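# Move three fridge bottles to cart tray, close fridge

## Task

Remove all three bottles from the refrigerator and set each one standing upright on the top tray of the cart, then close the refrigerator door completely. It fails if a glass bottle drops a long way, if the door is swung open or closed violently, or if the robot falls over or is left leaning. At the end the gripper must be open and the robot backed away; anything that stays in place only because the robot holds it is not counted.

## Robot and tools

ROBOT. TidyBot++: a mobile base 0.54 m long, 0.50 m wide, 0.38 m tall on four powered casters, carrying one seven-joint arm with a two-finger gripper. The shoulder sits 0.12 m ahead of the base centre and 0.68 m above the floor. Cameras: base_camera (pinhole, 644x364) and wrist_camera (fisheye, 644x476, looking along the hand). The arm starts folded, hand pointing down; folded, the hand reaches up to 0.08 m beyond the base front and the elbow rises to 1.15 m.

FRAMES. Base frame: origin on the floor below the base centre, x forward, y left, z up. hand_pose is given in it and marks the point between the finger pads; the hand's own z runs along the fingers and the fingers close along its y. The odometry frame is the base frame at scene start. base_odometry counts wheel rotation, so slipping shows up as travel; heading is positive leftward, -3.142 to 3.142. base_tilt is in degrees, positive when leaning forward or right.

execute_actions. Arguments: "actions", a list holding one action or none (empty just reports state and images), and optional "cameras" ("base_camera", "wrist_camera", "all"; omitted, null or ["all"] gives both, [] gives none). An action may contain:
- "base": exactly one relative move from where the base last reported itself: {"translate_m": d} forward positive, -2 to 2 m; {"strafe_m": d} left positive, -2 to 2 m; {"rotate_rad": d} counter-clockwise from above positive, -6.3 to 6.3 rad.
- "joints": absolute targets keyed by name, radians: joint_1_rad any angle (whole arm about vertical; positive is clockwise from above, opposite to rotate_rad); joint_2_rad -2.249 to 2.249 (shoulder); joint_3_rad any angle (upper-arm roll); joint_4_rad -2.579 to 2.579 (elbow); joint_5_rad any angle (forearm roll); joint_6_rad -2.099 to 2.099 (wrist); joint_7_rad any angle (hand roll; hand down, positive is counter-clockwise from above, at 1.57 fingers open toward robot left/right); gripper_pos 0 (open) to 1 (closed). Any-angle joints go the short way; step under half a turn to go further. Done tolerances: ±0.039 for joints 1-4, ±0.056 for 5-7, ±0.03 gripper.
- "speeds": caps for this action only: translate_m and strafe_m 0.05-0.5 m/s, rotate_rad 0.1-1.57 rad/s (maxima are the defaults).
Base and joint motions begin together and may finish at different times. An action lasts at most 15 s; a base move needing over 8.667 s at its cap is refused. Unknown keys or out-of-range numbers reject the whole call. Joints or base left out of an action may still be pushing toward old targets. If a result reports a stop, the remaining calls in that reply are skipped.

wait: "seconds" 0 to 10; nothing new is commanded; returns state and images. zoom_image: "camera" plus "region" [x0, y0, x1, y1] in pixels of that camera's latest full image, at most 504x504, origin top-left. finished_scene: "scene" is the current scene's number; it is final and reports success, so only call it once the result holds on its own.

ARM GEOMETRY. Upper arm 0.42 m, forearm 0.31 m, hand 0.31 m to the hand point. With joint_1_rad 0, joint_3_rad 3.14, joint_5_rad 0, the arm moves in the base x-z plane; segment tilts from vertical (forward positive) are joint_2_rad, joint_2_rad - joint_4_rad, and joint_2_rad - joint_4_rad - joint_6_rad. Hand offset from shoulder: forward = sum of length·sin(tilt), up = sum of length·cos(tilt). Joints turn up to 1.39 rad/s (1.22 for 5-7). A downward hand reaches at most about 0.94 m above floor, only close in.

GRIPPER. Pad gap ≈ 85·(1 - gripper_pos) mm. At 1 the fingers squeeze about 96-120 N each; "done" means empty, "off_target" means something is held. Closed fingertips stick out ~20 mm past the hand point.

RESULT LINES. base_status and joint_status: "done" (for the base, wheels turned the full amount, slip included), "off_target" (stopped short, may still push), "contact_stop" or "time_out" (target dropped, holding), "not_followed" with "joint command not followed" and "cause:" (self-collision check withheld arm targets; gripper still acts; withheld targets may be retried). on_its_own lists uncommanded motion. motor_effort is percent of maximum, peak in brackets, noisy. joint_positions, hand_pose, a "pictures" line naming image order, and "Motor temperatures" per joint. "ARM HIT" means a hard hit on the base or arm. MOTOR HOT appears from 60 °C; at 75 °C an OVER-TEMPERATURE FAULT lets the arm sag and keys read "limit_stop_at_motor_heat" (resend targets). Torque fault: sensor limits 104.5 N m (joints 1-4, warning 56.7) and 51.3 N m (5-7, warning 29.4); the arm freezes 10 s and the rest of the call is skipped, though the base keeps going.

ACCURACY. Friction leaves joints slightly off even when "done"; correct by sending last command + (desired - read). The hand usually lands 1-2 cm off; trust images. Held loads make the arm sag; never command a joint to its read angle while holding. Odometry drifts a few cm and degrees over many moves. A blocked base pushes until timeout and may still claim "done".

AVOID. Dropping bottles from height, yanking or slamming the fridge door, driving while the arm is caught high up (tipping), pulling sideways on a raised hand, hard pushes into furniture, and holding loads long (heat builds even between replies, since the robot keeps its last command). Objects can occasionally be nudged by outside forces. Finish with gripper open and robot moved clear.

Each tool is called after "Request:" in YAML: its name, and indented under it one key for each argument.

## Session

Request:
execute_actions:
  actions: []

Scene clock: 0.00 s.
Motor temperatures (°C, as the motors report them): [31 28 26 25 33 38 38]
base_odometry: x=+0.000 y=+0.000 heading=+0.000 (m, m, rad; odometry frame)
base_tilt: forward=-0.4 right=-0.1 (deg)
base_status: not commanded
joint_positions: joint_1_rad=+0.016 joint_2_rad=-0.360 joint_3_rad=+3.102 joint_4_rad=-2.529 joint_5_rad=+0.007 joint_6_rad=-0.835 joint_7_rad=+1.540 gripper_pos=+0.000
joint_status: not commanded
motor_effort: joint_1_rad=+0 joint_2_rad=-3 joint_3_rad=+0 joint_4_rad=+18 joint_5_rad=-1 joint_6_rad=+2 joint_7_rad=+0 (%)
hand_pose: x=+0.2729 y=+0.0017 z=+0.5901 quat_wxyz=(+0.008, +0.998, -0.002, +0.069) (m; base frame)
pictures: base_camera, wrist_camera
Images, in order (width x height): base_camera 644x364, wrist_camera 644x476.

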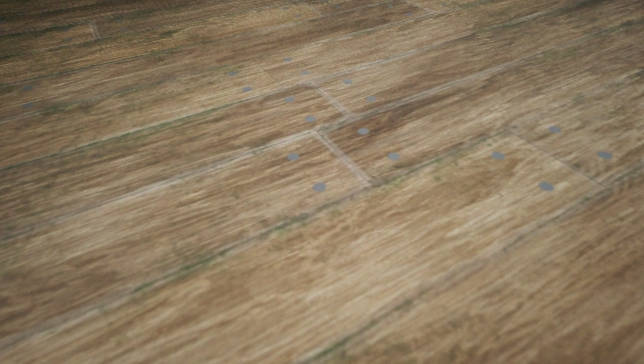

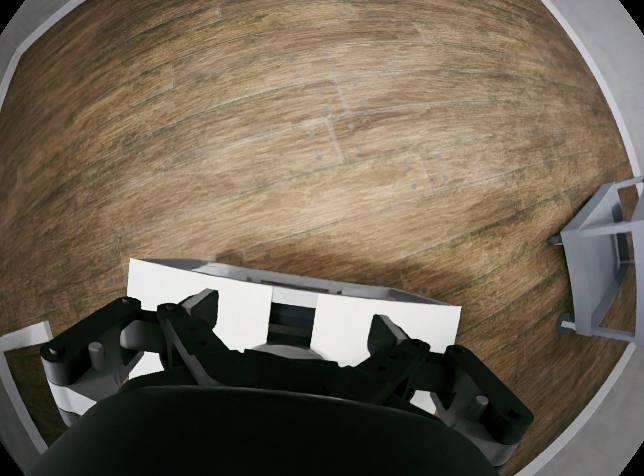

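Request:
execute_actions:
  actions:
    - {"joints":{"joint_6_rad":0.6}}
  cameras: ["wrist_camera"]

Scene clock: 7.57 s.
Motor temperatures (°C, as the motors report them): [31 28 26 25 33 38 38]
base_odometry: x=+0.000 y=+0.000 heading=+0.000 (m, m, rad; odometry frame)
base_tilt: forward=-0.3 right=-0.2 (deg)
base_status: not commanded
joint_positions: joint_1_rad=+0.016 joint_2_rad=-0.361 joint_3_rad=+3.102 joint_4_rad=-2.529 joint_5_rad=+0.007 joint_6_rad=+0.591 joint_7_rad=+1.540 gripper_pos=+0.000
joint_status: all done
motor_effort: joint_1_rad=-1(1) joint_2_rad=-5(6) joint_3_rad=+0(0) joint_4_rad=+20(20) joint_5_rad=-2(1) joint_6_rad=+8(8) joint_7_rad=+1(0) (%)
hand_pose: x=+0.5412 y=+0.0145 z=+0.8963 quat_wxyz=(-0.013, +0.710, +0.005, +0.705) (m; base frame)
pictures: wrist_camera
camera_calibration (this result's frames):
wrist_camera: T_world_to_cam=[[-0.000476729, -0.995654, 0.0931331, -0.0824701], [-0.0743414, -0.0928401, -0.992902, 0.978547], [0.997233, -0.00739699, -0.073974, -0.336737], [0, 0, 0, 1]] pos_world=[0.408512, 0.00624586, 0.954372]
Images, in order (width x height): wrist_camera 644x476.

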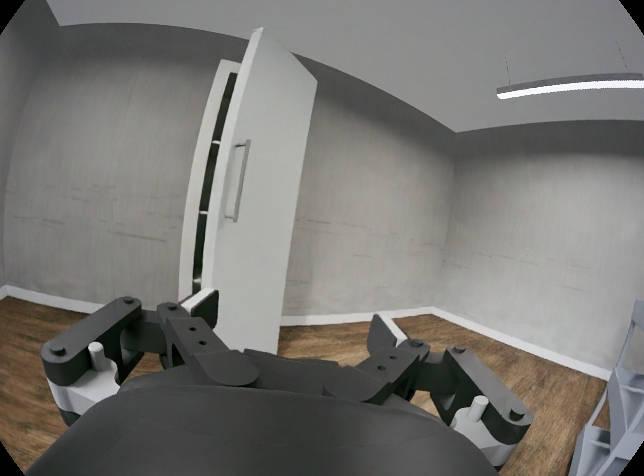

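Request:
execute_actions:
  actions:
    - {"base":{"rotate_rad":-1.2}}
  cameras: ["wrist_camera"]

Scene clock: 19.40 s.
Motor temperatures (°C, as the motors report them): [31 28 26 26 33 38 38]
base_odometry: x=+0.000 y=+0.000 heading=-1.200 (m, m, rad; odometry frame)
base_tilt: forward=-0.3 right=-0.2 (deg)
base_status: done
joint_positions: joint_1_rad=+0.016 joint_2_rad=-0.361 joint_3_rad=+3.102 joint_4_rad=-2.529 joint_5_rad=+0.007 joint_6_rad=+0.591 joint_7_rad=+1.540 gripper_pos=+0.000
joint_status: not commanded
motor_effort: joint_1_rad=+0(2) joint_2_rad=-6(7) joint_3_rad=+0(1) joint_4_rad=+20(20) joint_5_rad=-1(2) joint_6_rad=+9(9) joint_7_rad=+0(0) (%)
hand_pose: x=+0.5412 y=+0.0145 z=+0.8963 quat_wxyz=(-0.013, +0.710, +0.005, +0.705) (m; base frame)
pictures: wrist_camera
camera_calibration (this result's frames):
wrist_camera: T_world_to_cam=[[-0.000476548, -0.995654, 0.0931332, -0.0824702], [-0.0743416, -0.0928402, -0.992902, 0.978547], [0.997233, -0.00739683, -0.0739742, -0.336736], [0, 0, 0, 1]] pos_world=[0.408512, 0.0062459, 0.954372]
Images, in order (width x height): wrist_camera 644x476.

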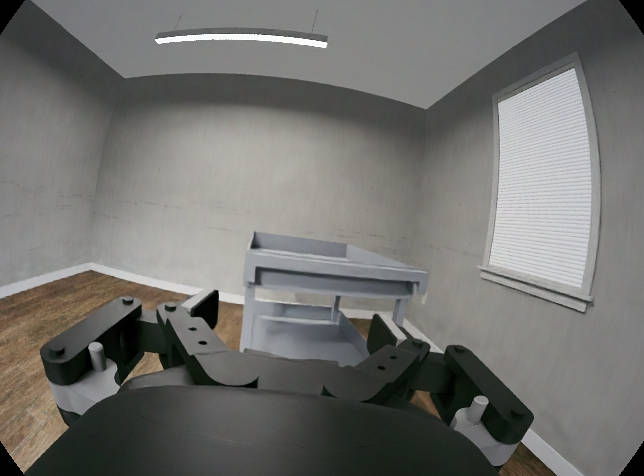

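Request:
execute_actions:
  actions:
    - {"base":{"rotate_rad":1.5}}
  cameras: ["wrist_camera"]

Request:
execute_actions:
  actions:
    - {"base":{"translate_m":1.0}}

Scene clock: 29.50 s.
Motor temperatures (°C, as the motors report them): [31 28 26 26 33 38 38]
base_odometry: x=+0.000 y=+0.000 heading=+0.300 (m, m, rad; odometry frame)
base_tilt: forward=-0.3 right=-0.2 (deg)
base_status: done
joint_positions: joint_1_rad=+0.016 joint_2_rad=-0.361 joint_3_rad=+3.102 joint_4_rad=-2.529 joint_5_rad=+0.007 joint_6_rad=+0.591 joint_7_rad=+1.540 gripper_pos=+0.000
joint_status: not commanded
motor_effort: joint_1_rad=-1(2) joint_2_rad=-6(7) joint_3_rad=-1(1) joint_4_rad=+20(20) joint_5_rad=-2(2) joint_6_rad=+8(9) joint_7_rad=+0(0) (%)
hand_pose: x=+0.5412 y=+0.0145 z=+0.8963 quat_wxyz=(-0.013, +0.710, +0.005, +0.705) (m; base frame)
pictures: wrist_camera
camera_calibration (this result's frames):
wrist_camera: T_world_to_cam=[[-0.00047697, -0.995654, 0.093133, -0.08247], [-0.0743414, -0.0928399, -0.992902, 0.978547], [0.997233, -0.00739722, -0.073974, -0.336737], [0, 0, 0, 1]] pos_world=[0.408512, 0.00624579, 0.954372]
Images, in order (width x height): wrist_camera 644x476.

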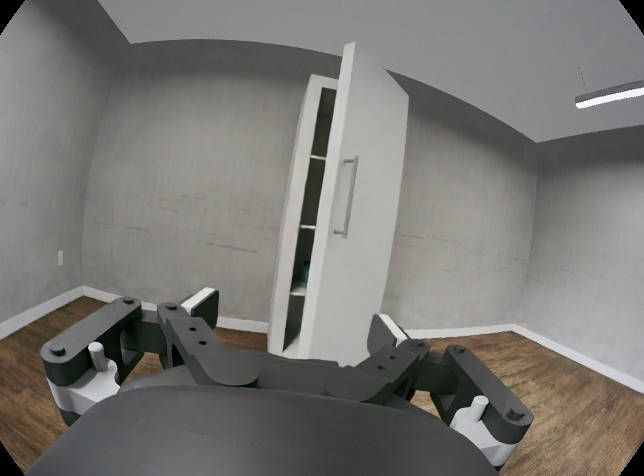

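Scene clock: 32.87 s.
Motor temperatures (°C, as the motors report them): [31 28 26 26 33 38 38]
base_odometry: x=+0.955 y=+0.297 heading=+0.301 (m, m, rad; odometry frame)
base_tilt: forward=-0.3 right=-0.2 (deg)
base_status: done
joint_positions: joint_1_rad=+0.006 joint_2_rad=-0.368 joint_3_rad=+3.087 joint_4_rad=-2.534 joint_5_rad=+0.008 joint_6_rad=+0.591 joint_7_rad=+1.540 gripper_pos=+0.000
joint_status: not commanded
motor_effort: joint_1_rad=+2(8) joint_2_rad=-5(8) joint_3_rad=+3(9) joint_4_rad=+21(28) joint_5_rad=-3(8) joint_6_rad=+8(9) joint_7_rad=+0(0) (%)
hand_pose: x=+0.5380 y=+0.0258 z=+0.8959 quat_wxyz=(-0.019, +0.709, +0.016, +0.705) (m; base frame)
pictures: base_camera, wrist_camera
camera_calibration (this result's frames):
wrist_camera: T_world_to_cam=[[0.0237499, -0.994697, 0.100065, -0.0903547], [-0.0705541, -0.101511, -0.992329, 0.976609], [0.997225, 0.0165078, -0.0725908, -0.335402], [0, 0, 0, 1]] pos_world=[0.405521, 0.0147976, 0.953812]
Images, in order (width x height): base_camera 644x364, wrist_camera 644x476.

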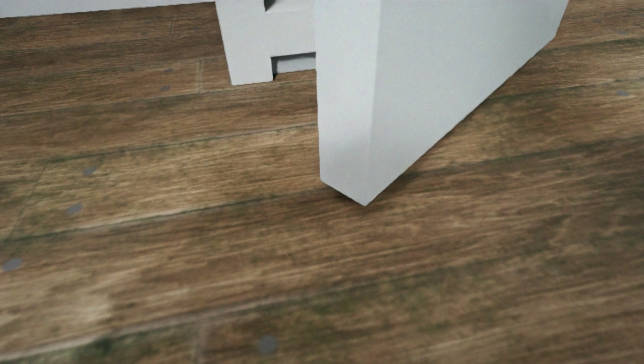

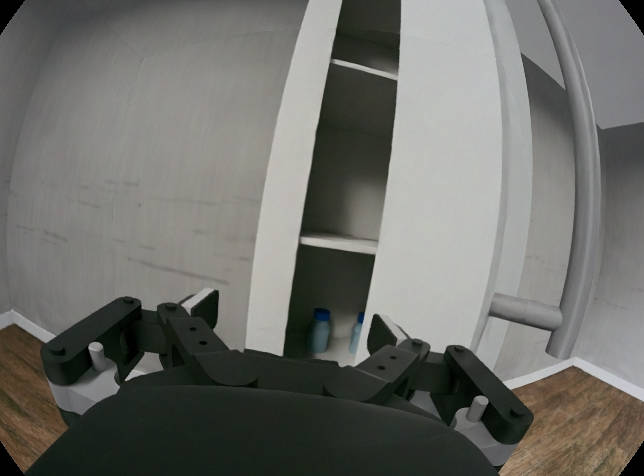

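Request:
execute_actions:
  actions:
    - {"base":{"strafe_m":0.06}}
  cameras: []

Request:
execute_actions:
  actions:
    - {"base":{"translate_m":0.12},"speeds":{"translate_m":0.1}}

Scene clock: 47.13 s.
Motor temperatures (°C, as the motors report them): [31 28 26 26 33 38 38]
base_odometry: x=+0.937 y=+0.354 heading=+0.301 (m, m, rad; odometry frame)
base_tilt: forward=-0.3 right=-0.1 (deg)
base_status: done
joint_positions: joint_1_rad=+0.006 joint_2_rad=-0.367 joint_3_rad=+3.095 joint_4_rad=-2.534 joint_5_rad=+0.008 joint_6_rad=+0.591 joint_7_rad=+1.540 gripper_pos=+0.000
joint_status: not commanded
motor_effort: joint_1_rad=-1(2) joint_2_rad=-5(6) joint_3_rad=+0(2) joint_4_rad=+20(21) joint_5_rad=-1(3) joint_6_rad=+8(9) joint_7_rad=+1(0) (%)
hand_pose: x=+0.5383 y=+0.0219 z=+0.8959 quat_wxyz=(-0.017, +0.709, +0.012, +0.705) (m; base frame)
pictures: none
No camera images: the call's "cameras" was empty. Leave "cameras" out to get every camera's image.

Scene clock: 48.90 s.
Motor temperatures (°C, as the motors report them): [31 28 26 26 33 38 38]
base_odometry: x=+1.052 y=+0.390 heading=+0.301 (m, m, rad; odometry frame)
base_tilt: forward=-0.3 right=-0.2 (deg)
base_status: done
joint_positions: joint_1_rad=+0.006 joint_2_rad=-0.362 joint_3_rad=+3.095 joint_4_rad=-2.534 joint_5_rad=+0.008 joint_6_rad=+0.591 joint_7_rad=+1.540 gripper_pos=+0.000
joint_status: not commanded
motor_effort: joint_1_rad=+0(1) joint_2_rad=-5(8) joint_3_rad=+0(0) joint_4_rad=+20(21) joint_5_rad=-1(1) joint_6_rad=+9(9) joint_7_rad=+0(0) (%)
hand_pose: x=+0.5394 y=+0.0219 z=+0.8938 quat_wxyz=(-0.017, +0.711, +0.012, +0.703) (m; base frame)
pictures: base_camera, wrist_camera
camera_calibration (this result's frames):
wrist_camera: T_world_to_cam=[[0.0164919, -0.995153, 0.0969505, -0.0873737], [-0.0766013, -0.0979362, -0.99224, 0.97731], [0.996925, 0.00893741, -0.0778452, -0.331873], [0, 0, 0, 1]] pos_world=[0.407157, 0.0117299, 0.952362]
Images, in order (width x height): base_camera 644x364, wrist_camera 644x476.

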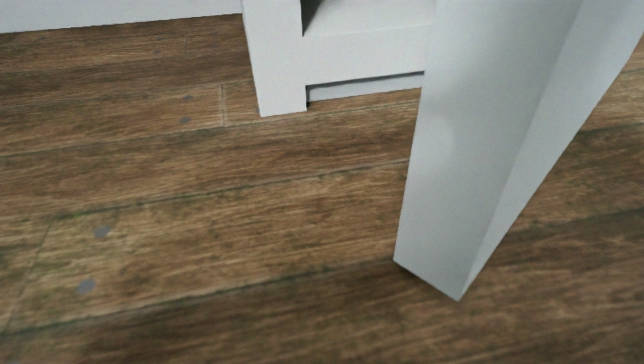

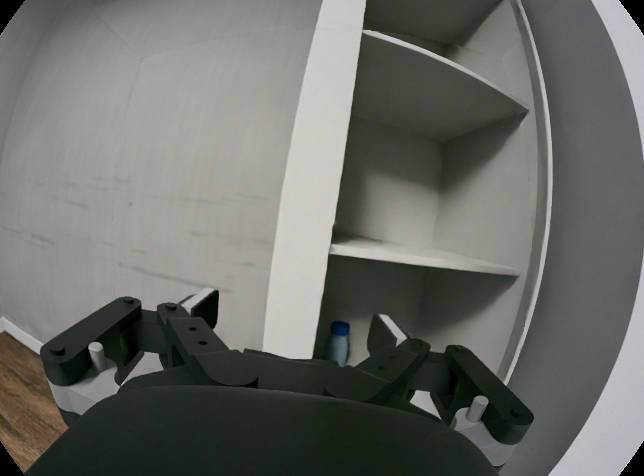

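Request:
execute_actions:
  actions:
    - {"base":{"strafe_m":-0.25},"speeds":{"strafe_m":0.07}}

Scene clock: 67.53 s.
Motor temperatures (°C, as the motors report them): [31 28 26 26 33 38 38]
base_odometry: x=+1.126 y=+0.152 heading=+0.300 (m, m, rad; odometry frame)
base_tilt: forward=-0.3 right=-0.1 (deg)
base_status: done
joint_positions: joint_1_rad=-0.011 joint_2_rad=-0.360 joint_3_rad=+3.070 joint_4_rad=-2.537 joint_5_rad=+0.044 joint_6_rad=+0.596 joint_7_rad=+1.541 gripper_pos=+0.000
joint_status: not commanded
motor_effort: joint_1_rad=+2(27) joint_2_rad=-7(13) joint_3_rad=+3(35) joint_4_rad=+17(35) joint_5_rad=-3(20) joint_6_rad=+8(9) joint_7_rad=+0(4) (%)
hand_pose: x=+0.5372 y=+0.0472 z=+0.8925 quat_wxyz=(-0.025, +0.709, +0.048, +0.703) (m; base frame)
pictures: base_camera, wrist_camera
camera_calibration (this result's frames):
wrist_camera: T_world_to_cam=[[0.0771977, -0.987771, 0.135459, -0.129372], [-0.0667981, -0.140683, -0.987799, 0.971177], [0.994776, 0.0672073, -0.0768417, -0.332445], [0, 0, 0, 1]] pos_world=[0.405568, 0.0311809, 0.951306]
Images, in order (width x height): base_camera 644x364, wrist_camera 644x476.

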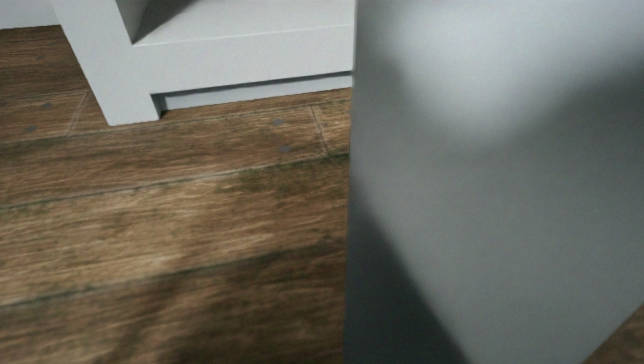

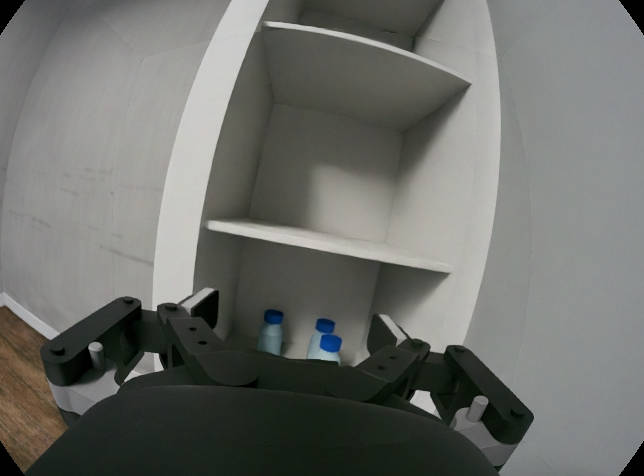

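Request:
execute_actions:
  actions:
    - {"base":{"strafe_m":-0.2},"speeds":{"strafe_m":0.07}}

Scene clock: 76.47 s.
Motor temperatures (°C, as the motors report them): [31 28 26 26 33 38 38]
base_odometry: x=+1.185 y=-0.039 heading=+0.301 (m, m, rad; odometry frame)
base_tilt: forward=-0.3 right=-0.2 (deg)
base_status: done
joint_positions: joint_1_rad=-0.028 joint_2_rad=-0.360 joint_3_rad=+3.059 joint_4_rad=-2.537 joint_5_rad=+0.044 joint_6_rad=+0.596 joint_7_rad=+1.541 gripper_pos=+0.000
joint_status: not commanded
motor_effort: joint_1_rad=+4(15) joint_2_rad=-5(8) joint_3_rad=+6(18) joint_4_rad=+20(22) joint_5_rad=-5(10) joint_6_rad=+8(9) joint_7_rad=+0(1) (%)
hand_pose: x=+0.5358 y=+0.0594 z=+0.8922 quat_wxyz=(-0.033, +0.709, +0.059, +0.702) (m; base frame)
pictures: base_camera, wrist_camera
camera_calibration (this result's frames):
wrist_camera: T_world_to_cam=[[0.104188, -0.984774, 0.139155, -0.135094], [-0.0630912, -0.146179, -0.987244, 0.97035], [0.992555, 0.0940791, -0.0773607, -0.331808], [0, 0, 0, 1]] pos_world=[0.404634, 0.0400248, 0.951103]
Images, in order (width x height): base_camera 644x364, wrist_camera 644x476.

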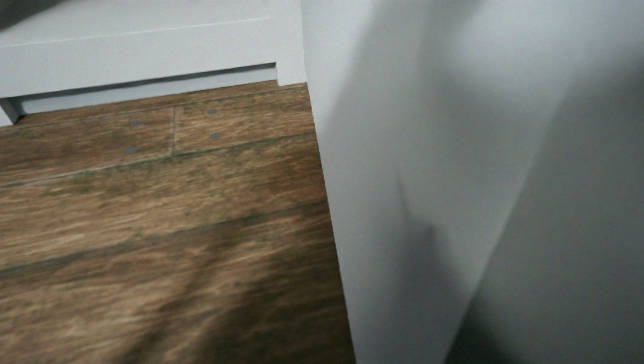

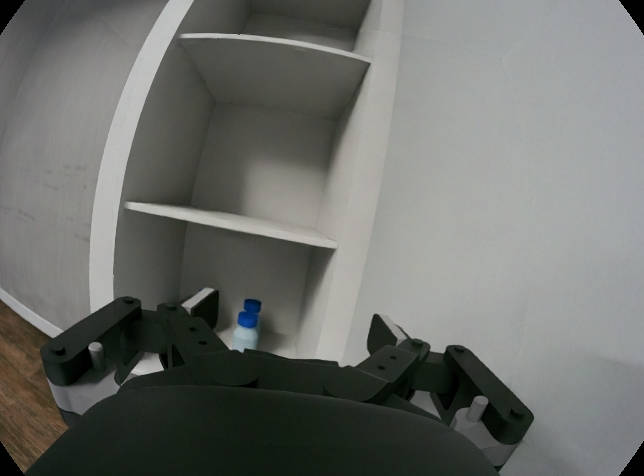

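Request:
execute_actions:
  actions:
    - {"base":{"strafe_m":0.15},"speeds":{"strafe_m":0.15}}
  cameras: []

Request:
execute_actions:
  actions:
    - {"base":{"translate_m":-0.5},"joints":{"joint_1_rad":0,"joint_3_rad":3.14,"joint_5_rad":0}}

Scene clock: 98.37 s.
Motor temperatures (°C, as the motors report them): [31 28 26 26 33 38 38]
base_odometry: x=+1.140 y=+0.104 heading=+0.301 (m, m, rad; odometry frame)
base_tilt: forward=-0.3 right=-0.2 (deg)
base_status: done
joint_positions: joint_1_rad=-0.001 joint_2_rad=-0.360 joint_3_rad=+3.093 joint_4_rad=-2.537 joint_5_rad=+0.041 joint_6_rad=+0.596 joint_7_rad=+1.541 gripper_pos=+0.000
joint_status: not commanded
motor_effort: joint_1_rad=-1(8) joint_2_rad=-6(6) joint_3_rad=+0(9) joint_4_rad=+20(20) joint_5_rad=-2(6) joint_6_rad=+9(9) joint_7_rad=+0(0) (%)
hand_pose: x=+0.5389 y=+0.0318 z=+0.8930 quat_wxyz=(-0.017, +0.710, +0.032, +0.703) (m; base frame)
pictures: none
No camera images: the call's "cameras" was empty. Leave "cameras" out to get every camera's image.

Scene clock: 100.73 s.
Motor temperatures (°C, as the motors report them): [31 28 26 26 33 38 38]
base_odometry: x=+0.663 y=-0.045 heading=+0.301 (m, m, rad; odometry frame)
base_tilt: forward=-0.3 right=-0.2 (deg)
base_status: done
joint_positions: joint_1_rad=-0.005 joint_2_rad=-0.364 joint_3_rad=+3.133 joint_4_rad=-2.536 joint_5_rad=+0.033 joint_6_rad=+0.596 joint_7_rad=+1.541 gripper_pos=+0.000
joint_status: all done
motor_effort: joint_1_rad=-1(7) joint_2_rad=-5(9) joint_3_rad=+0(7) joint_4_rad=+20(21) joint_5_rad=-2(6) joint_6_rad=+8(9) joint_7_rad=+1(0) (%)
hand_pose: x=+0.5394 y=+0.0134 z=+0.8952 quat_wxyz=(-0.011, +0.709, +0.011, +0.705) (m; base frame)
pictures: base_camera, wrist_camera
camera_calibration (this result's frames):
wrist_camera: T_world_to_cam=[[0.00625997, -0.994533, 0.104237, -0.0970215], [-0.0721144, -0.104416, -0.991916, 0.975321], [0.997377, -0.00130762, -0.0723738, -0.336696], [0, 0, 0, 1]] pos_world=[0.406755, 0.00490822, 0.953181]
Images, in order (width x height): base_camera 644x364, wrist_camera 644x476.

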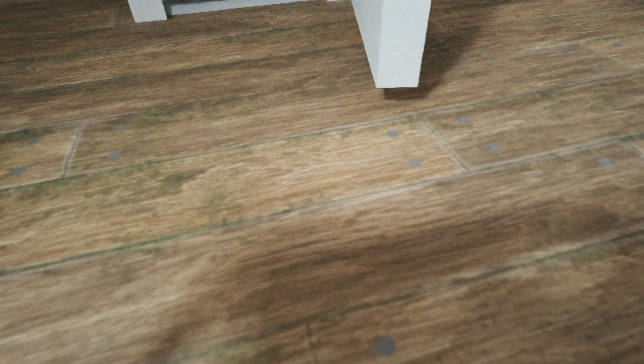

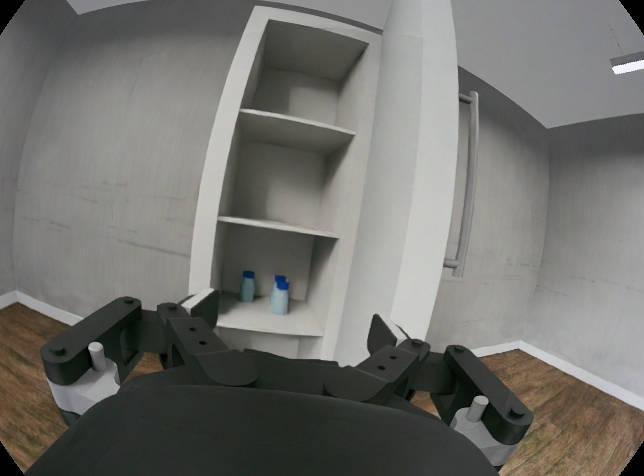

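Request:
execute_actions:
  actions:
    - {"base":{"strafe_m":0.15},"joints":{"joint_2_rad":1.0,"joint_4_rad":-1.548,"joint_6_rad":0.978,"joint_7_rad":1.57}}
  cameras: ["wrist_camera"]

Scene clock: 121.73 s.
Motor temperatures (°C, as the motors report them): [31 28 26 27 33 38 38]
base_odometry: x=+0.618 y=+0.099 heading=+0.301 (m, m, rad; odometry frame)
base_tilt: forward=-0.3 right=-0.2 (deg)
base_status: done
joint_positions: joint_1_rad=-0.005 joint_2_rad=+1.000 joint_3_rad=+3.133 joint_4_rad=-1.577 joint_5_rad=+0.032 joint_6_rad=+0.945 joint_7_rad=+1.541 gripper_pos=+0.000
joint_status: all done
motor_effort: joint_1_rad=+0(1) joint_2_rad=-42(43) joint_3_rad=-2(1) joint_4_rad=+15(20) joint_5_rad=-2(2) joint_6_rad=+8(9) joint_7_rad=+0(0) (%)
hand_pose: x=+0.9518 y=+0.0180 z=+0.6251 quat_wxyz=(-0.019, +0.728, +0.006, +0.685) (m; base frame)
pictures: wrist_camera
camera_calibration (this result's frames):
wrist_camera: T_world_to_cam=[[0.0152731, -0.996239, 0.0852895, -0.0635162], [-0.126573, -0.0865395, -0.988175, 0.786793], [0.99184, 0.0042972, -0.127418, -0.727912], [0, 0, 0, 1]] pos_world=[0.822529, 0.00793942, 0.690157]
Images, in order (width x height): wrist_camera 644x476.

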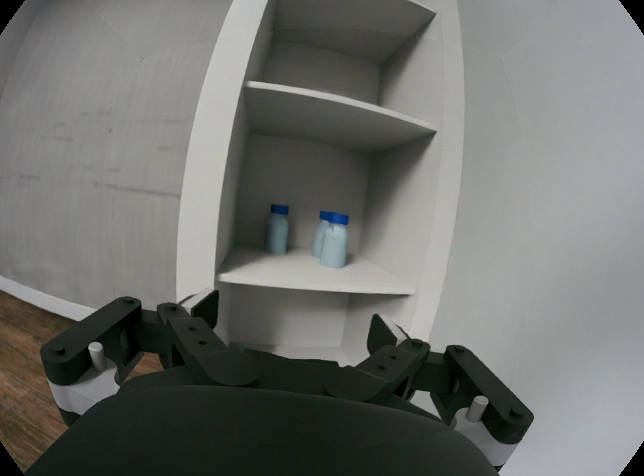

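Request:
execute_actions:
  actions:
    - {"base":{"strafe_m":-0.04}}
  cameras: []

Request:
execute_actions:
  actions:
    - {"base":{"translate_m":0.3}}

Scene clock: 139.70 s.
Motor temperatures (°C, as the motors report them): [31 30 26 27 33 39 38]
base_odometry: x=+0.630 y=+0.060 heading=+0.301 (m, m, rad; odometry frame)
base_tilt: forward=-0.3 right=-0.1 (deg)
base_status: done
joint_positions: joint_1_rad=+0.004 joint_2_rad=+1.000 joint_3_rad=+3.134 joint_4_rad=-1.576 joint_5_rad=+0.031 joint_6_rad=+0.946 joint_7_rad=+1.541 gripper_pos=+0.000
joint_status: not commanded
motor_effort: joint_1_rad=+0(4) joint_2_rad=-42(43) joint_3_rad=-2(4) joint_4_rad=+15(15) joint_5_rad=-2(2) joint_6_rad=+8(9) joint_7_rad=+0(0) (%)
hand_pose: x=+0.9521 y=+0.0099 z=+0.6256 quat_wxyz=(-0.016, +0.728, +0.002, +0.686) (m; base frame)
pictures: none
No camera images: the call's "cameras" was empty. Leave "cameras" out to get every camera's image.

Scene clock: 141.63 s.
Motor temperatures (°C, as the motors report them): [31 30 26 27 33 39 38]
base_odometry: x=+0.917 y=+0.150 heading=+0.302 (m, m, rad; odometry frame)
base_tilt: forward=-0.3 right=-0.2 (deg)
base_status: done
joint_positions: joint_1_rad=+0.004 joint_2_rad=+1.000 joint_3_rad=+3.134 joint_4_rad=-1.569 joint_5_rad=+0.031 joint_6_rad=+0.947 joint_7_rad=+1.541 gripper_pos=+0.000
joint_status: not commanded
motor_effort: joint_1_rad=-1(1) joint_2_rad=-42(44) joint_3_rad=-2(2) joint_4_rad=+15(16) joint_5_rad=-1(1) joint_6_rad=+8(9) joint_7_rad=+0(0) (%)
hand_pose: x=+0.9541 y=+0.0099 z=+0.6294 quat_wxyz=(-0.016, +0.725, +0.002, +0.689) (m; base frame)
pictures: base_camera, wrist_camera
camera_calibration (this result's frames):
wrist_camera: T_world_to_cam=[[0.00415758, -0.996325, 0.0855515, -0.0616192], [-0.117759, -0.0854448, -0.989359, 0.782936], [0.993034, -0.00596108, -0.117681, -0.736765], [0, 0, 0, 1]] pos_world=[0.824086, 0.00111315, 0.693174]
Images, in order (width x height): base_camera 644x364, wrist_camera 644x476.

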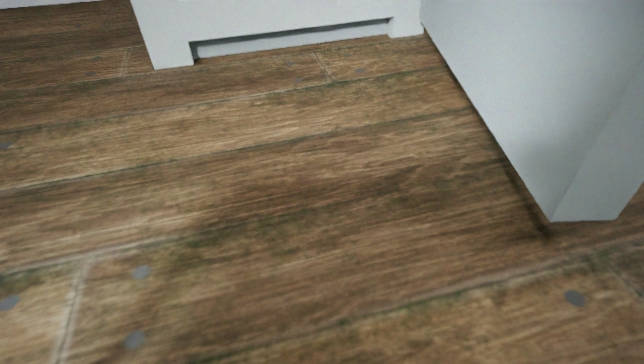

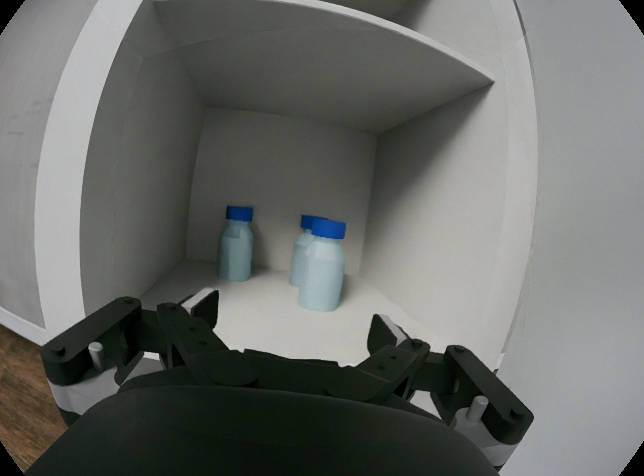

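Request:
execute_actions:
  actions:
    - {"joints":{"joint_1_rad":0.03,"joint_2_rad":1.07,"joint_6_rad":1.05},"base":{"translate_m":0.2}}
  cameras: ["wrist_camera"]

Scene clock: 157.97 s.
Motor temperatures (°C, as the motors report them): [31 31 26 27 33 39 38]
base_odometry: x=+1.108 y=+0.210 heading=+0.303 (m, m, rad; odometry frame)
base_tilt: forward=-0.3 right=-0.2 (deg)
base_status: done
joint_positions: joint_1_rad=+0.009 joint_2_rad=+1.071 joint_3_rad=+3.134 joint_4_rad=-1.564 joint_5_rad=+0.031 joint_6_rad=+1.019 joint_7_rad=+1.541 gripper_pos=+0.000
joint_status: all done
motor_effort: joint_1_rad=-1(2) joint_2_rad=-42(45) joint_3_rad=-2(3) joint_4_rad=+14(16) joint_5_rad=-2(2) joint_6_rad=+8(9) joint_7_rad=+0(0) (%)
hand_pose: x=+0.9517 y=+0.0053 z=+0.5948 quat_wxyz=(-0.015, +0.723, +0.000, +0.691) (m; base frame)
pictures: wrist_camera
camera_calibration (this result's frames):
wrist_camera: T_world_to_cam=[[-0.00145923, -0.996515, 0.0833959, -0.0565667], [-0.112375, -0.0827044, -0.990218, 0.743412], [0.993665, -0.0108166, -0.111862, -0.742591], [0, 0, 0, 1]] pos_world=[0.821345, -0.00291843, 0.657789]
Images, in order (width x height): wrist_camera 644x476.

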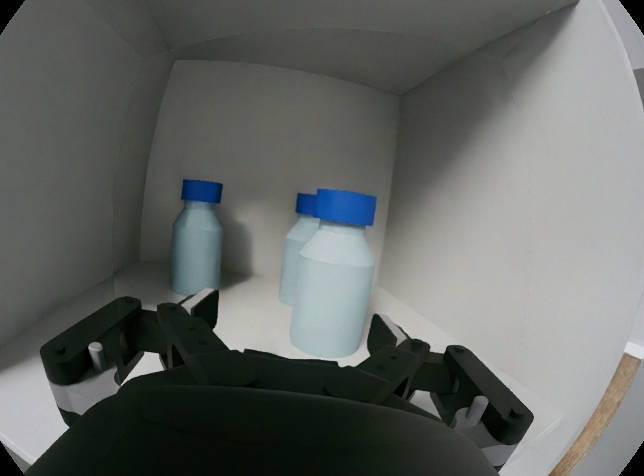

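Request:
execute_actions:
  actions:
    - {"base":{"strafe_m":-0.035},"speeds":{"strafe_m":0.05}}
  cameras: ["wrist_camera"]

Scene clock: 164.07 s.
Motor temperatures (°C, as the motors report them): [31 31 26 27 33 39 38]
base_odometry: x=+1.118 y=+0.176 heading=+0.303 (m, m, rad; odometry frame)
base_tilt: forward=-0.3 right=-0.1 (deg)
base_status: done
joint_positions: joint_1_rad=+0.014 joint_2_rad=+1.071 joint_3_rad=+3.134 joint_4_rad=-1.564 joint_5_rad=+0.031 joint_6_rad=+1.019 joint_7_rad=+1.541 gripper_pos=+0.000
joint_status: not commanded
motor_effort: joint_1_rad=-1(4) joint_2_rad=-43(44) joint_3_rad=-2(3) joint_4_rad=+14(15) joint_5_rad=-1(2) joint_6_rad=+8(9) joint_7_rad=+0(0) (%)
hand_pose: x=+0.9518 y=+0.0012 z=+0.5949 quat_wxyz=(-0.013, +0.723, -0.002, +0.691) (m; base frame)
pictures: wrist_camera
camera_calibration (this result's frames):
wrist_camera: T_world_to_cam=[[-0.0063794, -0.996499, 0.0833667, -0.0559339], [-0.112664, -0.0821214, -0.990234, 0.743397], [0.993613, -0.0157095, -0.111746, -0.742663], [0, 0, 0, 1]] pos_world=[0.821316, -0.0063562, 0.65781]
Images, in order (width x height): wrist_camera 644x476.

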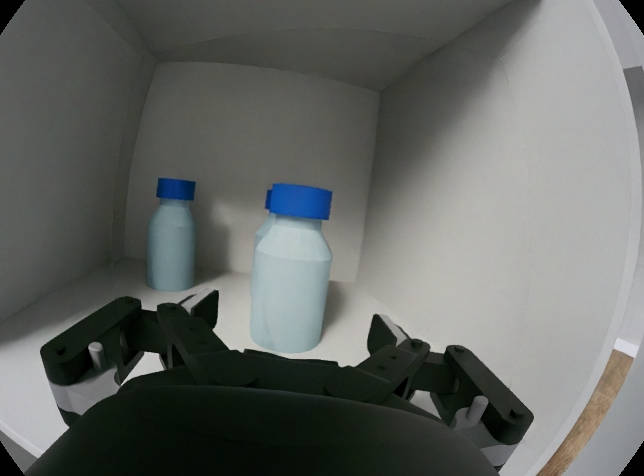

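Centered now. Advance.

Request:
execute_actions:
  actions:
    - {"base":{"translate_m":0.1},"speeds":{"translate_m":0.08}}
  cameras: ["wrist_camera"]

Scene clock: 173.33 s.
Motor temperatures (°C, as the motors report them): [31 31 26 27 33 39 38]
base_odometry: x=+1.135 y=+0.188 heading=+0.283 (m, m, rad; odometry frame)
base_tilt: forward=-0.3 right=-0.2 (deg)
base_status: translate_m time_out (by the wheels' count: +0.019 of +0.100)
joint_positions: joint_1_rad=+0.022 joint_2_rad=+1.071 joint_3_rad=+3.134 joint_4_rad=-1.562 joint_5_rad=+0.030 joint_6_rad=+1.023 joint_7_rad=+1.541 gripper_pos=+0.000
joint_status: not commanded
motor_effort: joint_1_rad=-1(7) joint_2_rad=-42(55) joint_3_rad=-2(5) joint_4_rad=+14(17) joint_5_rad=-1(0) joint_6_rad=+8(12) joint_7_rad=+0(0) (%)
hand_pose: x=+0.9523 y=-0.0052 z=+0.5969 quat_wxyz=(-0.010, +0.721, -0.005, +0.693) (m; base frame)
pictures: wrist_camera
camera_calibration (this result's frames):
wrist_camera: T_world_to_cam=[[-0.0153049, -0.99647, 0.0825413, -0.0535412], [-0.107633, -0.0804294, -0.990932, 0.740629], [0.994073, -0.0240503, -0.106022, -0.746967], [0, 0, 0, 1]] pos_world=[0.821436, -0.0117487, 0.659138]
Images, in order (width x height): wrist_camera 644x476.

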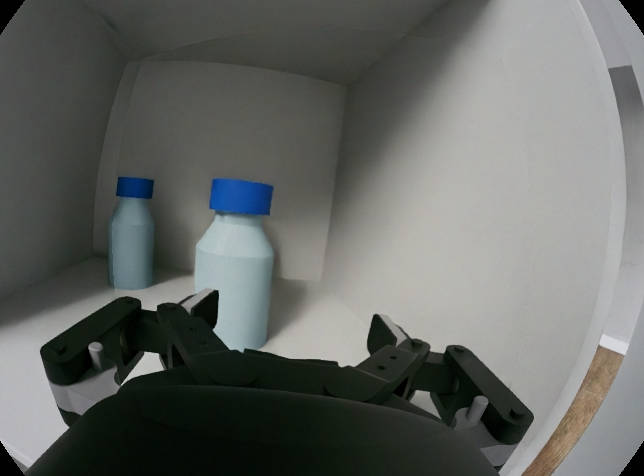

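Request:
execute_actions:
  actions: []
  cameras: ["base_camera"]

Scene clock: 180.07 s.
Motor temperatures (°C, as the motors report them): [31 32 26 27 33 39 38]
base_odometry: x=+1.135 y=+0.188 heading=+0.283 (m, m, rad; odometry frame)
base_tilt: forward=-0.3 right=-0.2 (deg)
base_status: translate_m time_out (by the wheels' count: +0.019 of +0.100)
joint_positions: joint_1_rad=+0.022 joint_2_rad=+1.071 joint_3_rad=+3.134 joint_4_rad=-1.562 joint_5_rad=+0.030 joint_6_rad=+1.023 joint_7_rad=+1.541 gripper_pos=+0.000
joint_status: not commanded
motor_effort: joint_1_rad=-1(7) joint_2_rad=-42(55) joint_3_rad=-2(5) joint_4_rad=+14(17) joint_5_rad=-1(0) joint_6_rad=+8(12) joint_7_rad=+0(0) (%)
hand_pose: x=+0.9523 y=-0.0052 z=+0.5969 quat_wxyz=(-0.010, +0.721, -0.005, +0.693) (m; base frame)
pictures: base_camera
Images, in order (width x height): base_camera 644x364.

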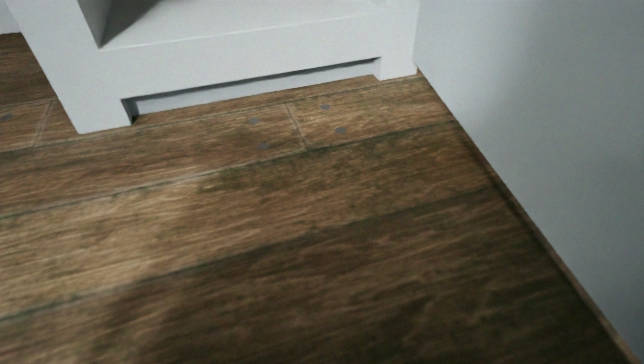

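Request:
execute_actions:
  actions:
    - {"base":{"translate_m":-0.25}}
  cameras: []

Request:
execute_actions:
  actions:
    - {"base":{"rotate_rad":0.24}}

Scene clock: 199.37 s.
Motor temperatures (°C, as the motors report them): [31 32 26 27 33 39 38]
base_odometry: x=+0.895 y=+0.118 heading=+0.283 (m, m, rad; odometry frame)
base_tilt: forward=-0.3 right=-0.2 (deg)
base_status: done
joint_positions: joint_1_rad=+0.022 joint_2_rad=+1.071 joint_3_rad=+3.134 joint_4_rad=-1.562 joint_5_rad=+0.029 joint_6_rad=+1.024 joint_7_rad=+1.541 gripper_pos=+0.000
joint_status: not commanded
motor_effort: joint_1_rad=-1(2) joint_2_rad=-42(45) joint_3_rad=-2(3) joint_4_rad=+14(16) joint_5_rad=-1(1) joint_6_rad=+9(9) joint_7_rad=+0(0) (%)
hand_pose: x=+0.9524 y=-0.0052 z=+0.5973 quat_wxyz=(-0.010, +0.720, -0.005, +0.693) (m; base frame)
pictures: none
No camera images: the call's "cameras" was empty. Leave "cameras" out to get every camera's image.

Scene clock: 200.77 s.
Motor temperatures (°C, as the motors report them): [31 33 26 27 33 39 38]
base_odometry: x=+0.894 y=+0.118 heading=+0.523 (m, m, rad; odometry frame)
base_tilt: forward=-0.3 right=-0.2 (deg)
base_status: done
joint_positions: joint_1_rad=+0.021 joint_2_rad=+1.071 joint_3_rad=+3.132 joint_4_rad=-1.562 joint_5_rad=+0.026 joint_6_rad=+1.024 joint_7_rad=+1.541 gripper_pos=+0.000
joint_status: not commanded
motor_effort: joint_1_rad=-1(8) joint_2_rad=-42(42) joint_3_rad=-2(5) joint_4_rad=+14(14) joint_5_rad=-1(3) joint_6_rad=+9(9) joint_7_rad=+1(0) (%)
hand_pose: x=+0.9524 y=-0.0051 z=+0.5973 quat_wxyz=(-0.011, +0.720, -0.007, +0.693) (m; base frame)
pictures: base_camera, wrist_camera
camera_calibration (this result's frames):
wrist_camera: T_world_to_cam=[[-0.0172015, -0.996677, 0.0796158, -0.049923], [-0.107132, -0.0773319, -0.991233, 0.740756], [0.994096, -0.0255801, -0.105446, -0.747372], [0, 0, 0, 1]] pos_world=[0.821459, -0.0115909, 0.659429]
Images, in order (width x height): base_camera 644x364, wrist_camera 644x476.

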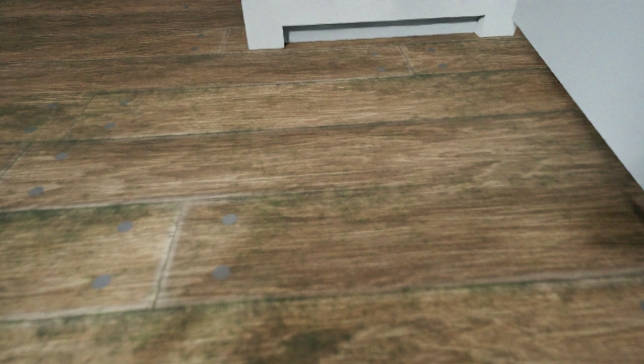

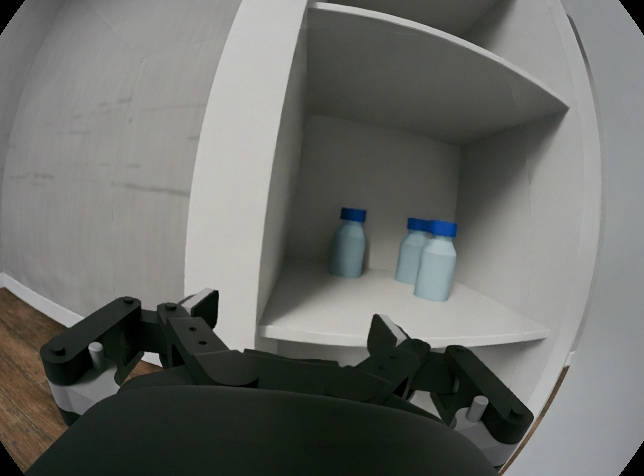

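Request:
execute_actions:
  actions:
    - {"base":{"strafe_m":-0.24},"joints":{"joint_1_rad":0.02,"joint_2_rad":1.5,"joint_4_rad":-0.45,"joint_6_rad":0.38}}

Scene clock: 221.67 s.
Motor temperatures (°C, as the motors report them): [31 33 26 27 33 39 38]
base_odometry: x=+1.015 y=-0.090 heading=+0.524 (m, m, rad; odometry frame)
base_tilt: forward=-0.2 right=-0.2 (deg)
base_status: done
joint_positions: joint_1_rad=+0.030 joint_2_rad=+1.489 joint_3_rad=+3.132 joint_4_rad=-0.477 joint_5_rad=+0.026 joint_6_rad=+0.412 joint_7_rad=+1.541 gripper_pos=+0.000
joint_status: all done
motor_effort: joint_1_rad=-1(5) joint_2_rad=-53(52) joint_3_rad=-2(4) joint_4_rad=+22(22) joint_5_rad=-2(2) joint_6_rad=+9(9) joint_7_rad=+0(0) (%)
hand_pose: x=+1.1394 y=-0.0244 z=+0.6006 quat_wxyz=(+0.001, +0.701, -0.012, +0.713) (m; base frame)
pictures: base_camera, wrist_camera
camera_calibration (this result's frames):
wrist_camera: T_world_to_cam=[[-0.0461448, -0.994994, 0.0886486, -0.0385593], [-0.0547101, -0.0860926, -0.994784, 0.704751], [0.997435, -0.0507541, -0.0504635, -0.970915], [0, 0, 0, 1]] pos_world=[1.0052, -0.0269702, 0.655498]
Images, in order (width x height): base_camera 644x364, wrist_camera 644x476.

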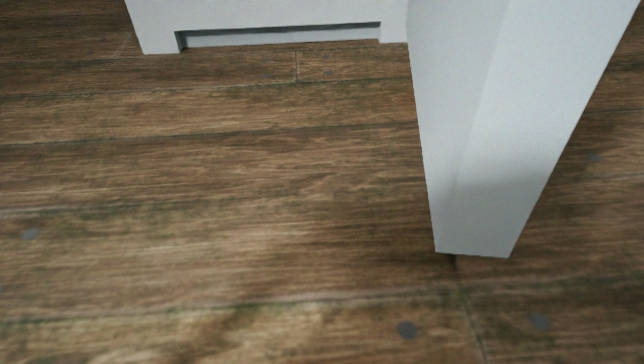

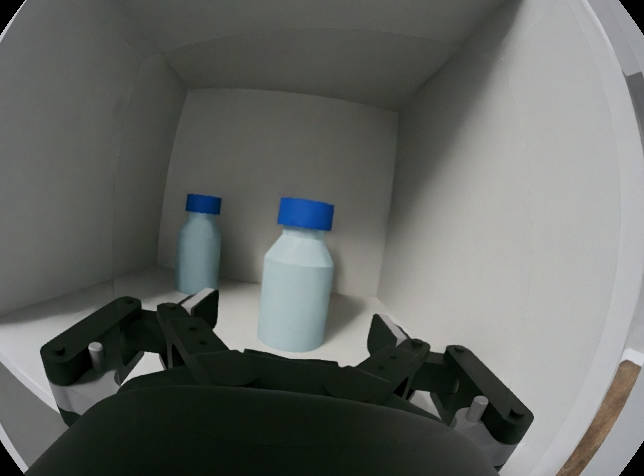

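Request:
execute_actions:
  actions:
    - {"base":{"translate_m":0.15},"speeds":{"translate_m":0.1}}
  cameras: ["wrist_camera"]

Scene clock: 233.17 s.
Motor temperatures (°C, as the motors report them): [31 34 26 27 33 39 38]
base_odometry: x=+1.145 y=-0.015 heading=+0.524 (m, m, rad; odometry frame)
base_tilt: forward=-0.3 right=-0.1 (deg)
base_status: done
joint_positions: joint_1_rad=+0.030 joint_2_rad=+1.491 joint_3_rad=+3.132 joint_4_rad=-0.476 joint_5_rad=+0.026 joint_6_rad=+0.411 joint_7_rad=+1.541 gripper_pos=+0.000
joint_status: not commanded
motor_effort: joint_1_rad=+0(4) joint_2_rad=-53(54) joint_3_rad=-2(2) joint_4_rad=+22(22) joint_5_rad=-1(2) joint_6_rad=+8(9) joint_7_rad=+0(0) (%)
hand_pose: x=+1.1394 y=-0.0242 z=+0.5991 quat_wxyz=(+0.001, +0.702, -0.012, +0.712) (m; base frame)
pictures: wrist_camera
camera_calibration (this result's frames):
wrist_camera: T_world_to_cam=[[-0.0458589, -0.995004, 0.0886817, -0.0386136], [-0.0563062, -0.0860593, -0.994698, 0.705004], [0.99736, -0.0506091, -0.0520783, -0.969887], [0, 0, 0, 1]] pos_world=[1.00525, -0.0268336, 0.65418]
Images, in order (width x height): wrist_camera 644x476.

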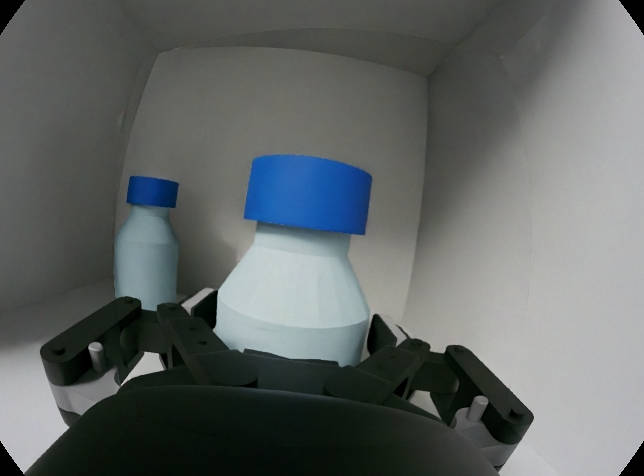

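Request:
execute_actions:
  actions:
    - {"joints":{"gripper_pos":1.0}}
  cameras: []

Request:
execute_actions:
  actions:
    - {"joints":{"joint_2_rad":1.44}}
  cameras: []

Request:
execute_actions:
  actions:
    - {"base":{"translate_m":-0.5}}
  cameras: ["wrist_camera"]

Scene clock: 243.47 s.
Motor temperatures (°C, as the motors report them): [31 35 26 27 33 39 38]
base_odometry: x=+1.145 y=-0.015 heading=+0.524 (m, m, rad; odometry frame)
base_tilt: forward=-0.3 right=-0.1 (deg)
base_status: not commanded
joint_positions: joint_1_rad=+0.030 joint_2_rad=+1.491 joint_3_rad=+3.132 joint_4_rad=-0.476 joint_5_rad=+0.026 joint_6_rad=+0.411 joint_7_rad=+1.541 gripper_pos=+0.229
joint_status: gripper_pos off_target (ended at +0.229, target +1.000)
motor_effort: joint_1_rad=+1(2) joint_2_rad=-53(53) joint_3_rad=-2(2) joint_4_rad=+22(22) joint_5_rad=-2(2) joint_6_rad=+8(8) joint_7_rad=+0(0) (%)
hand_pose: x=+1.1394 y=-0.0242 z=+0.5992 quat_wxyz=(+0.001, +0.702, -0.012, +0.712) (m; base frame)
pictures: none
No camera images: the call's "cameras" was empty. Leave "cameras" out to get every camera's image.

Scene clock: 244.23 s.
Motor temperatures (°C, as the motors report them): [31 35 26 27 33 39 38]
base_odometry: x=+1.145 y=-0.015 heading=+0.524 (m, m, rad; odometry frame)
base_tilt: forward=-0.3 right=-0.2 (deg)
base_status: not commanded
joint_positions: joint_1_rad=+0.030 joint_2_rad=+1.484 joint_3_rad=+3.132 joint_4_rad=-0.476 joint_5_rad=+0.026 joint_6_rad=+0.391 joint_7_rad=+1.541 gripper_pos=+0.229
joint_status: joint_2_rad off_target (ended at +1.484, target +1.440)
motor_effort: joint_1_rad=-1(0) joint_2_rad=-59(60) joint_3_rad=-2(2) joint_4_rad=+26(25) joint_5_rad=-1(1) joint_6_rad=+12(12) joint_7_rad=+0(0) (%)
hand_pose: x=+1.1401 y=-0.0243 z=+0.6000 quat_wxyz=(+0.002, +0.706, -0.012, +0.708) (m; base frame)
pictures: none
No camera images: the call's "cameras" was empty. Leave "cameras" out to get every camera's image.

Scene clock: 246.70 s.
Motor temperatures (°C, as the motors report them): [31 35 26 27 33 39 38]
base_odometry: x=+0.712 y=-0.266 heading=+0.524 (m, m, rad; odometry frame)
base_tilt: forward=-0.3 right=-0.2 (deg)
base_status: done
joint_positions: joint_1_rad=+0.027 joint_2_rad=+1.482 joint_3_rad=+3.132 joint_4_rad=-0.476 joint_5_rad=+0.026 joint_6_rad=+0.388 joint_7_rad=+1.541 gripper_pos=+0.229
joint_status: not commanded
motor_effort: joint_1_rad=-1(7) joint_2_rad=-58(62) joint_3_rad=-2(2) joint_4_rad=+25(27) joint_5_rad=-1(1) joint_6_rad=+12(12) joint_7_rad=+0(0) (%)
hand_pose: x=+1.1402 y=-0.0220 z=+0.6006 quat_wxyz=(+0.001, +0.707, -0.011, +0.707) (m; base frame)
pictures: wrist_camera
camera_calibration (this result's frames):
wrist_camera: T_world_to_cam=[[-0.0426936, -0.995103, 0.089149, -0.0404407], [-0.0702966, -0.0860172, -0.993811, 0.722177], [0.996612, -0.0486962, -0.06628, -0.961092], [0, 0, 0, 1]] pos_world=[1.00688, -0.0249245, 0.657611]
Images, in order (width x height): wrist_camera 644x476.

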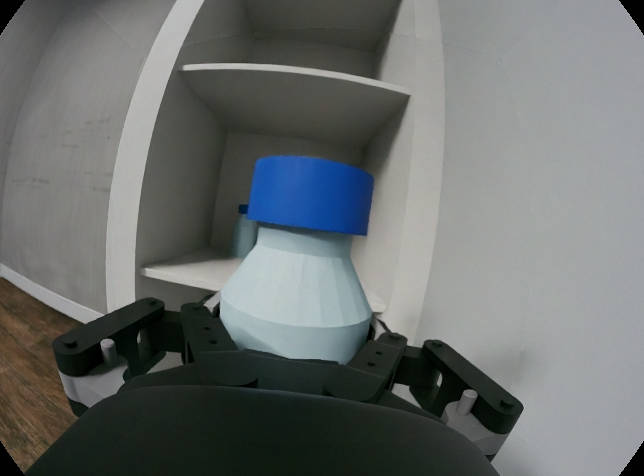

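Request:
execute_actions:
  actions:
    - {"base":{"rotate_rad":-2.3},"joints":{"joint_2_rad":0.0,"joint_4_rad":-2.0,"joint_6_rad":0.43}}

Scene clock: 262.40 s.
Motor temperatures (°C, as the motors report them): [31 36 26 27 33 39 38]
TORQUE WARNING: joint_1_rad reached its warning level (56.7 N m).
base_odometry: x=+0.703 y=-0.271 heading=-1.776 (m, m, rad; odometry frame)
base_tilt: forward=-0.3 right=-0.2 (deg)
base_status: done
joint_positions: joint_1_rad=+0.042 joint_2_rad=+0.030 joint_3_rad=+3.155 joint_4_rad=-1.993 joint_5_rad=+0.021 joint_6_rad=+0.383 joint_7_rad=+1.541 gripper_pos=+0.241
joint_status: all done
motor_effort: joint_1_rad=-1(58) joint_2_rad=-24(69) joint_3_rad=-1(50) joint_4_rad=+25(34) joint_5_rad=-1(17) joint_6_rad=+12(18) joint_7_rad=+0(1) (%)
hand_pose: x=+0.7245 y=-0.0295 z=+0.9430 quat_wxyz=(+0.013, +0.731, -0.021, +0.682) (m; base frame)
pictures: base_camera, wrist_camera
camera_calibration (this result's frames):
wrist_camera: T_world_to_cam=[[-0.0662953, -0.993238, 0.0953042, -0.0848018], [-0.143157, -0.0850581, -0.986038, 1.07809], [0.987477, -0.0790132, -0.13655, -0.452412], [0, 0, 0, 1]] pos_world=[0.59546, -0.0282748, 1.00934]
Images, in order (width x height): base_camera 644x364, wrist_camera 644x476.

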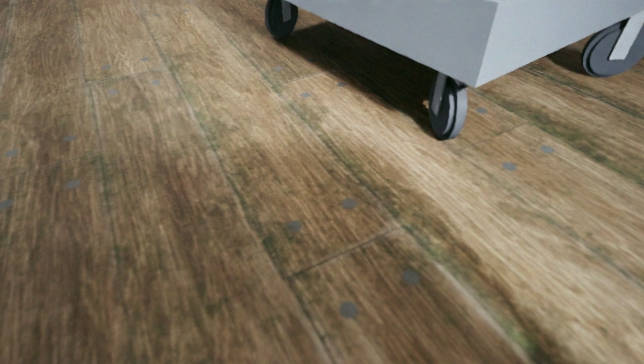

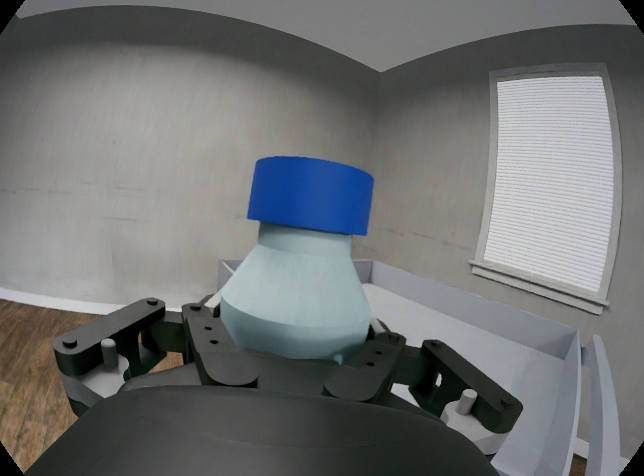

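Request:
execute_actions:
  actions:
    - {"base":{"rotate_rad":-0.3},"joints":{"joint_6_rad":0.0}}
  cameras: ["wrist_camera"]

Scene clock: 276.67 s.
Motor temperatures (°C, as the motors report them): [31 36 26 27 33 39 38]
base_odometry: x=+0.703 y=-0.271 heading=-2.075 (m, m, rad; odometry frame)
base_tilt: forward=-0.3 right=-0.2 (deg)
base_status: done
joint_positions: joint_1_rad=+0.017 joint_2_rad=+0.013 joint_3_rad=+3.141 joint_4_rad=-2.006 joint_5_rad=+0.021 joint_6_rad=-0.004 joint_7_rad=+1.541 gripper_pos=+0.241
joint_status: all done
motor_effort: joint_1_rad=-1(17) joint_2_rad=-22(26) joint_3_rad=-1(16) joint_4_rad=+24(27) joint_5_rad=-1(4) joint_6_rad=+11(11) joint_7_rad=+1(1) (%)
hand_pose: x=+0.6877 y=-0.0076 z=+0.8302 quat_wxyz=(+0.002, +0.848, -0.010, +0.531) (m; base frame)
pictures: wrist_camera
camera_calibration (this result's frames):
wrist_camera: T_world_to_cam=[[0.00270315, -0.995252, 0.0972931, -0.103852], [-0.498248, -0.0856971, -0.862789, 1.10532], [0.86703, -0.0461439, -0.496114, -0.048243], [0, 0, 0, 1]] pos_world=[0.592833, -0.010862, 0.939828]
Images, in order (width x height): wrist_camera 644x476.

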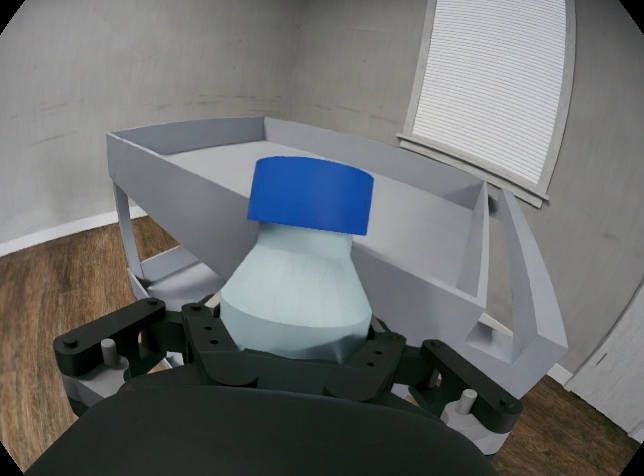

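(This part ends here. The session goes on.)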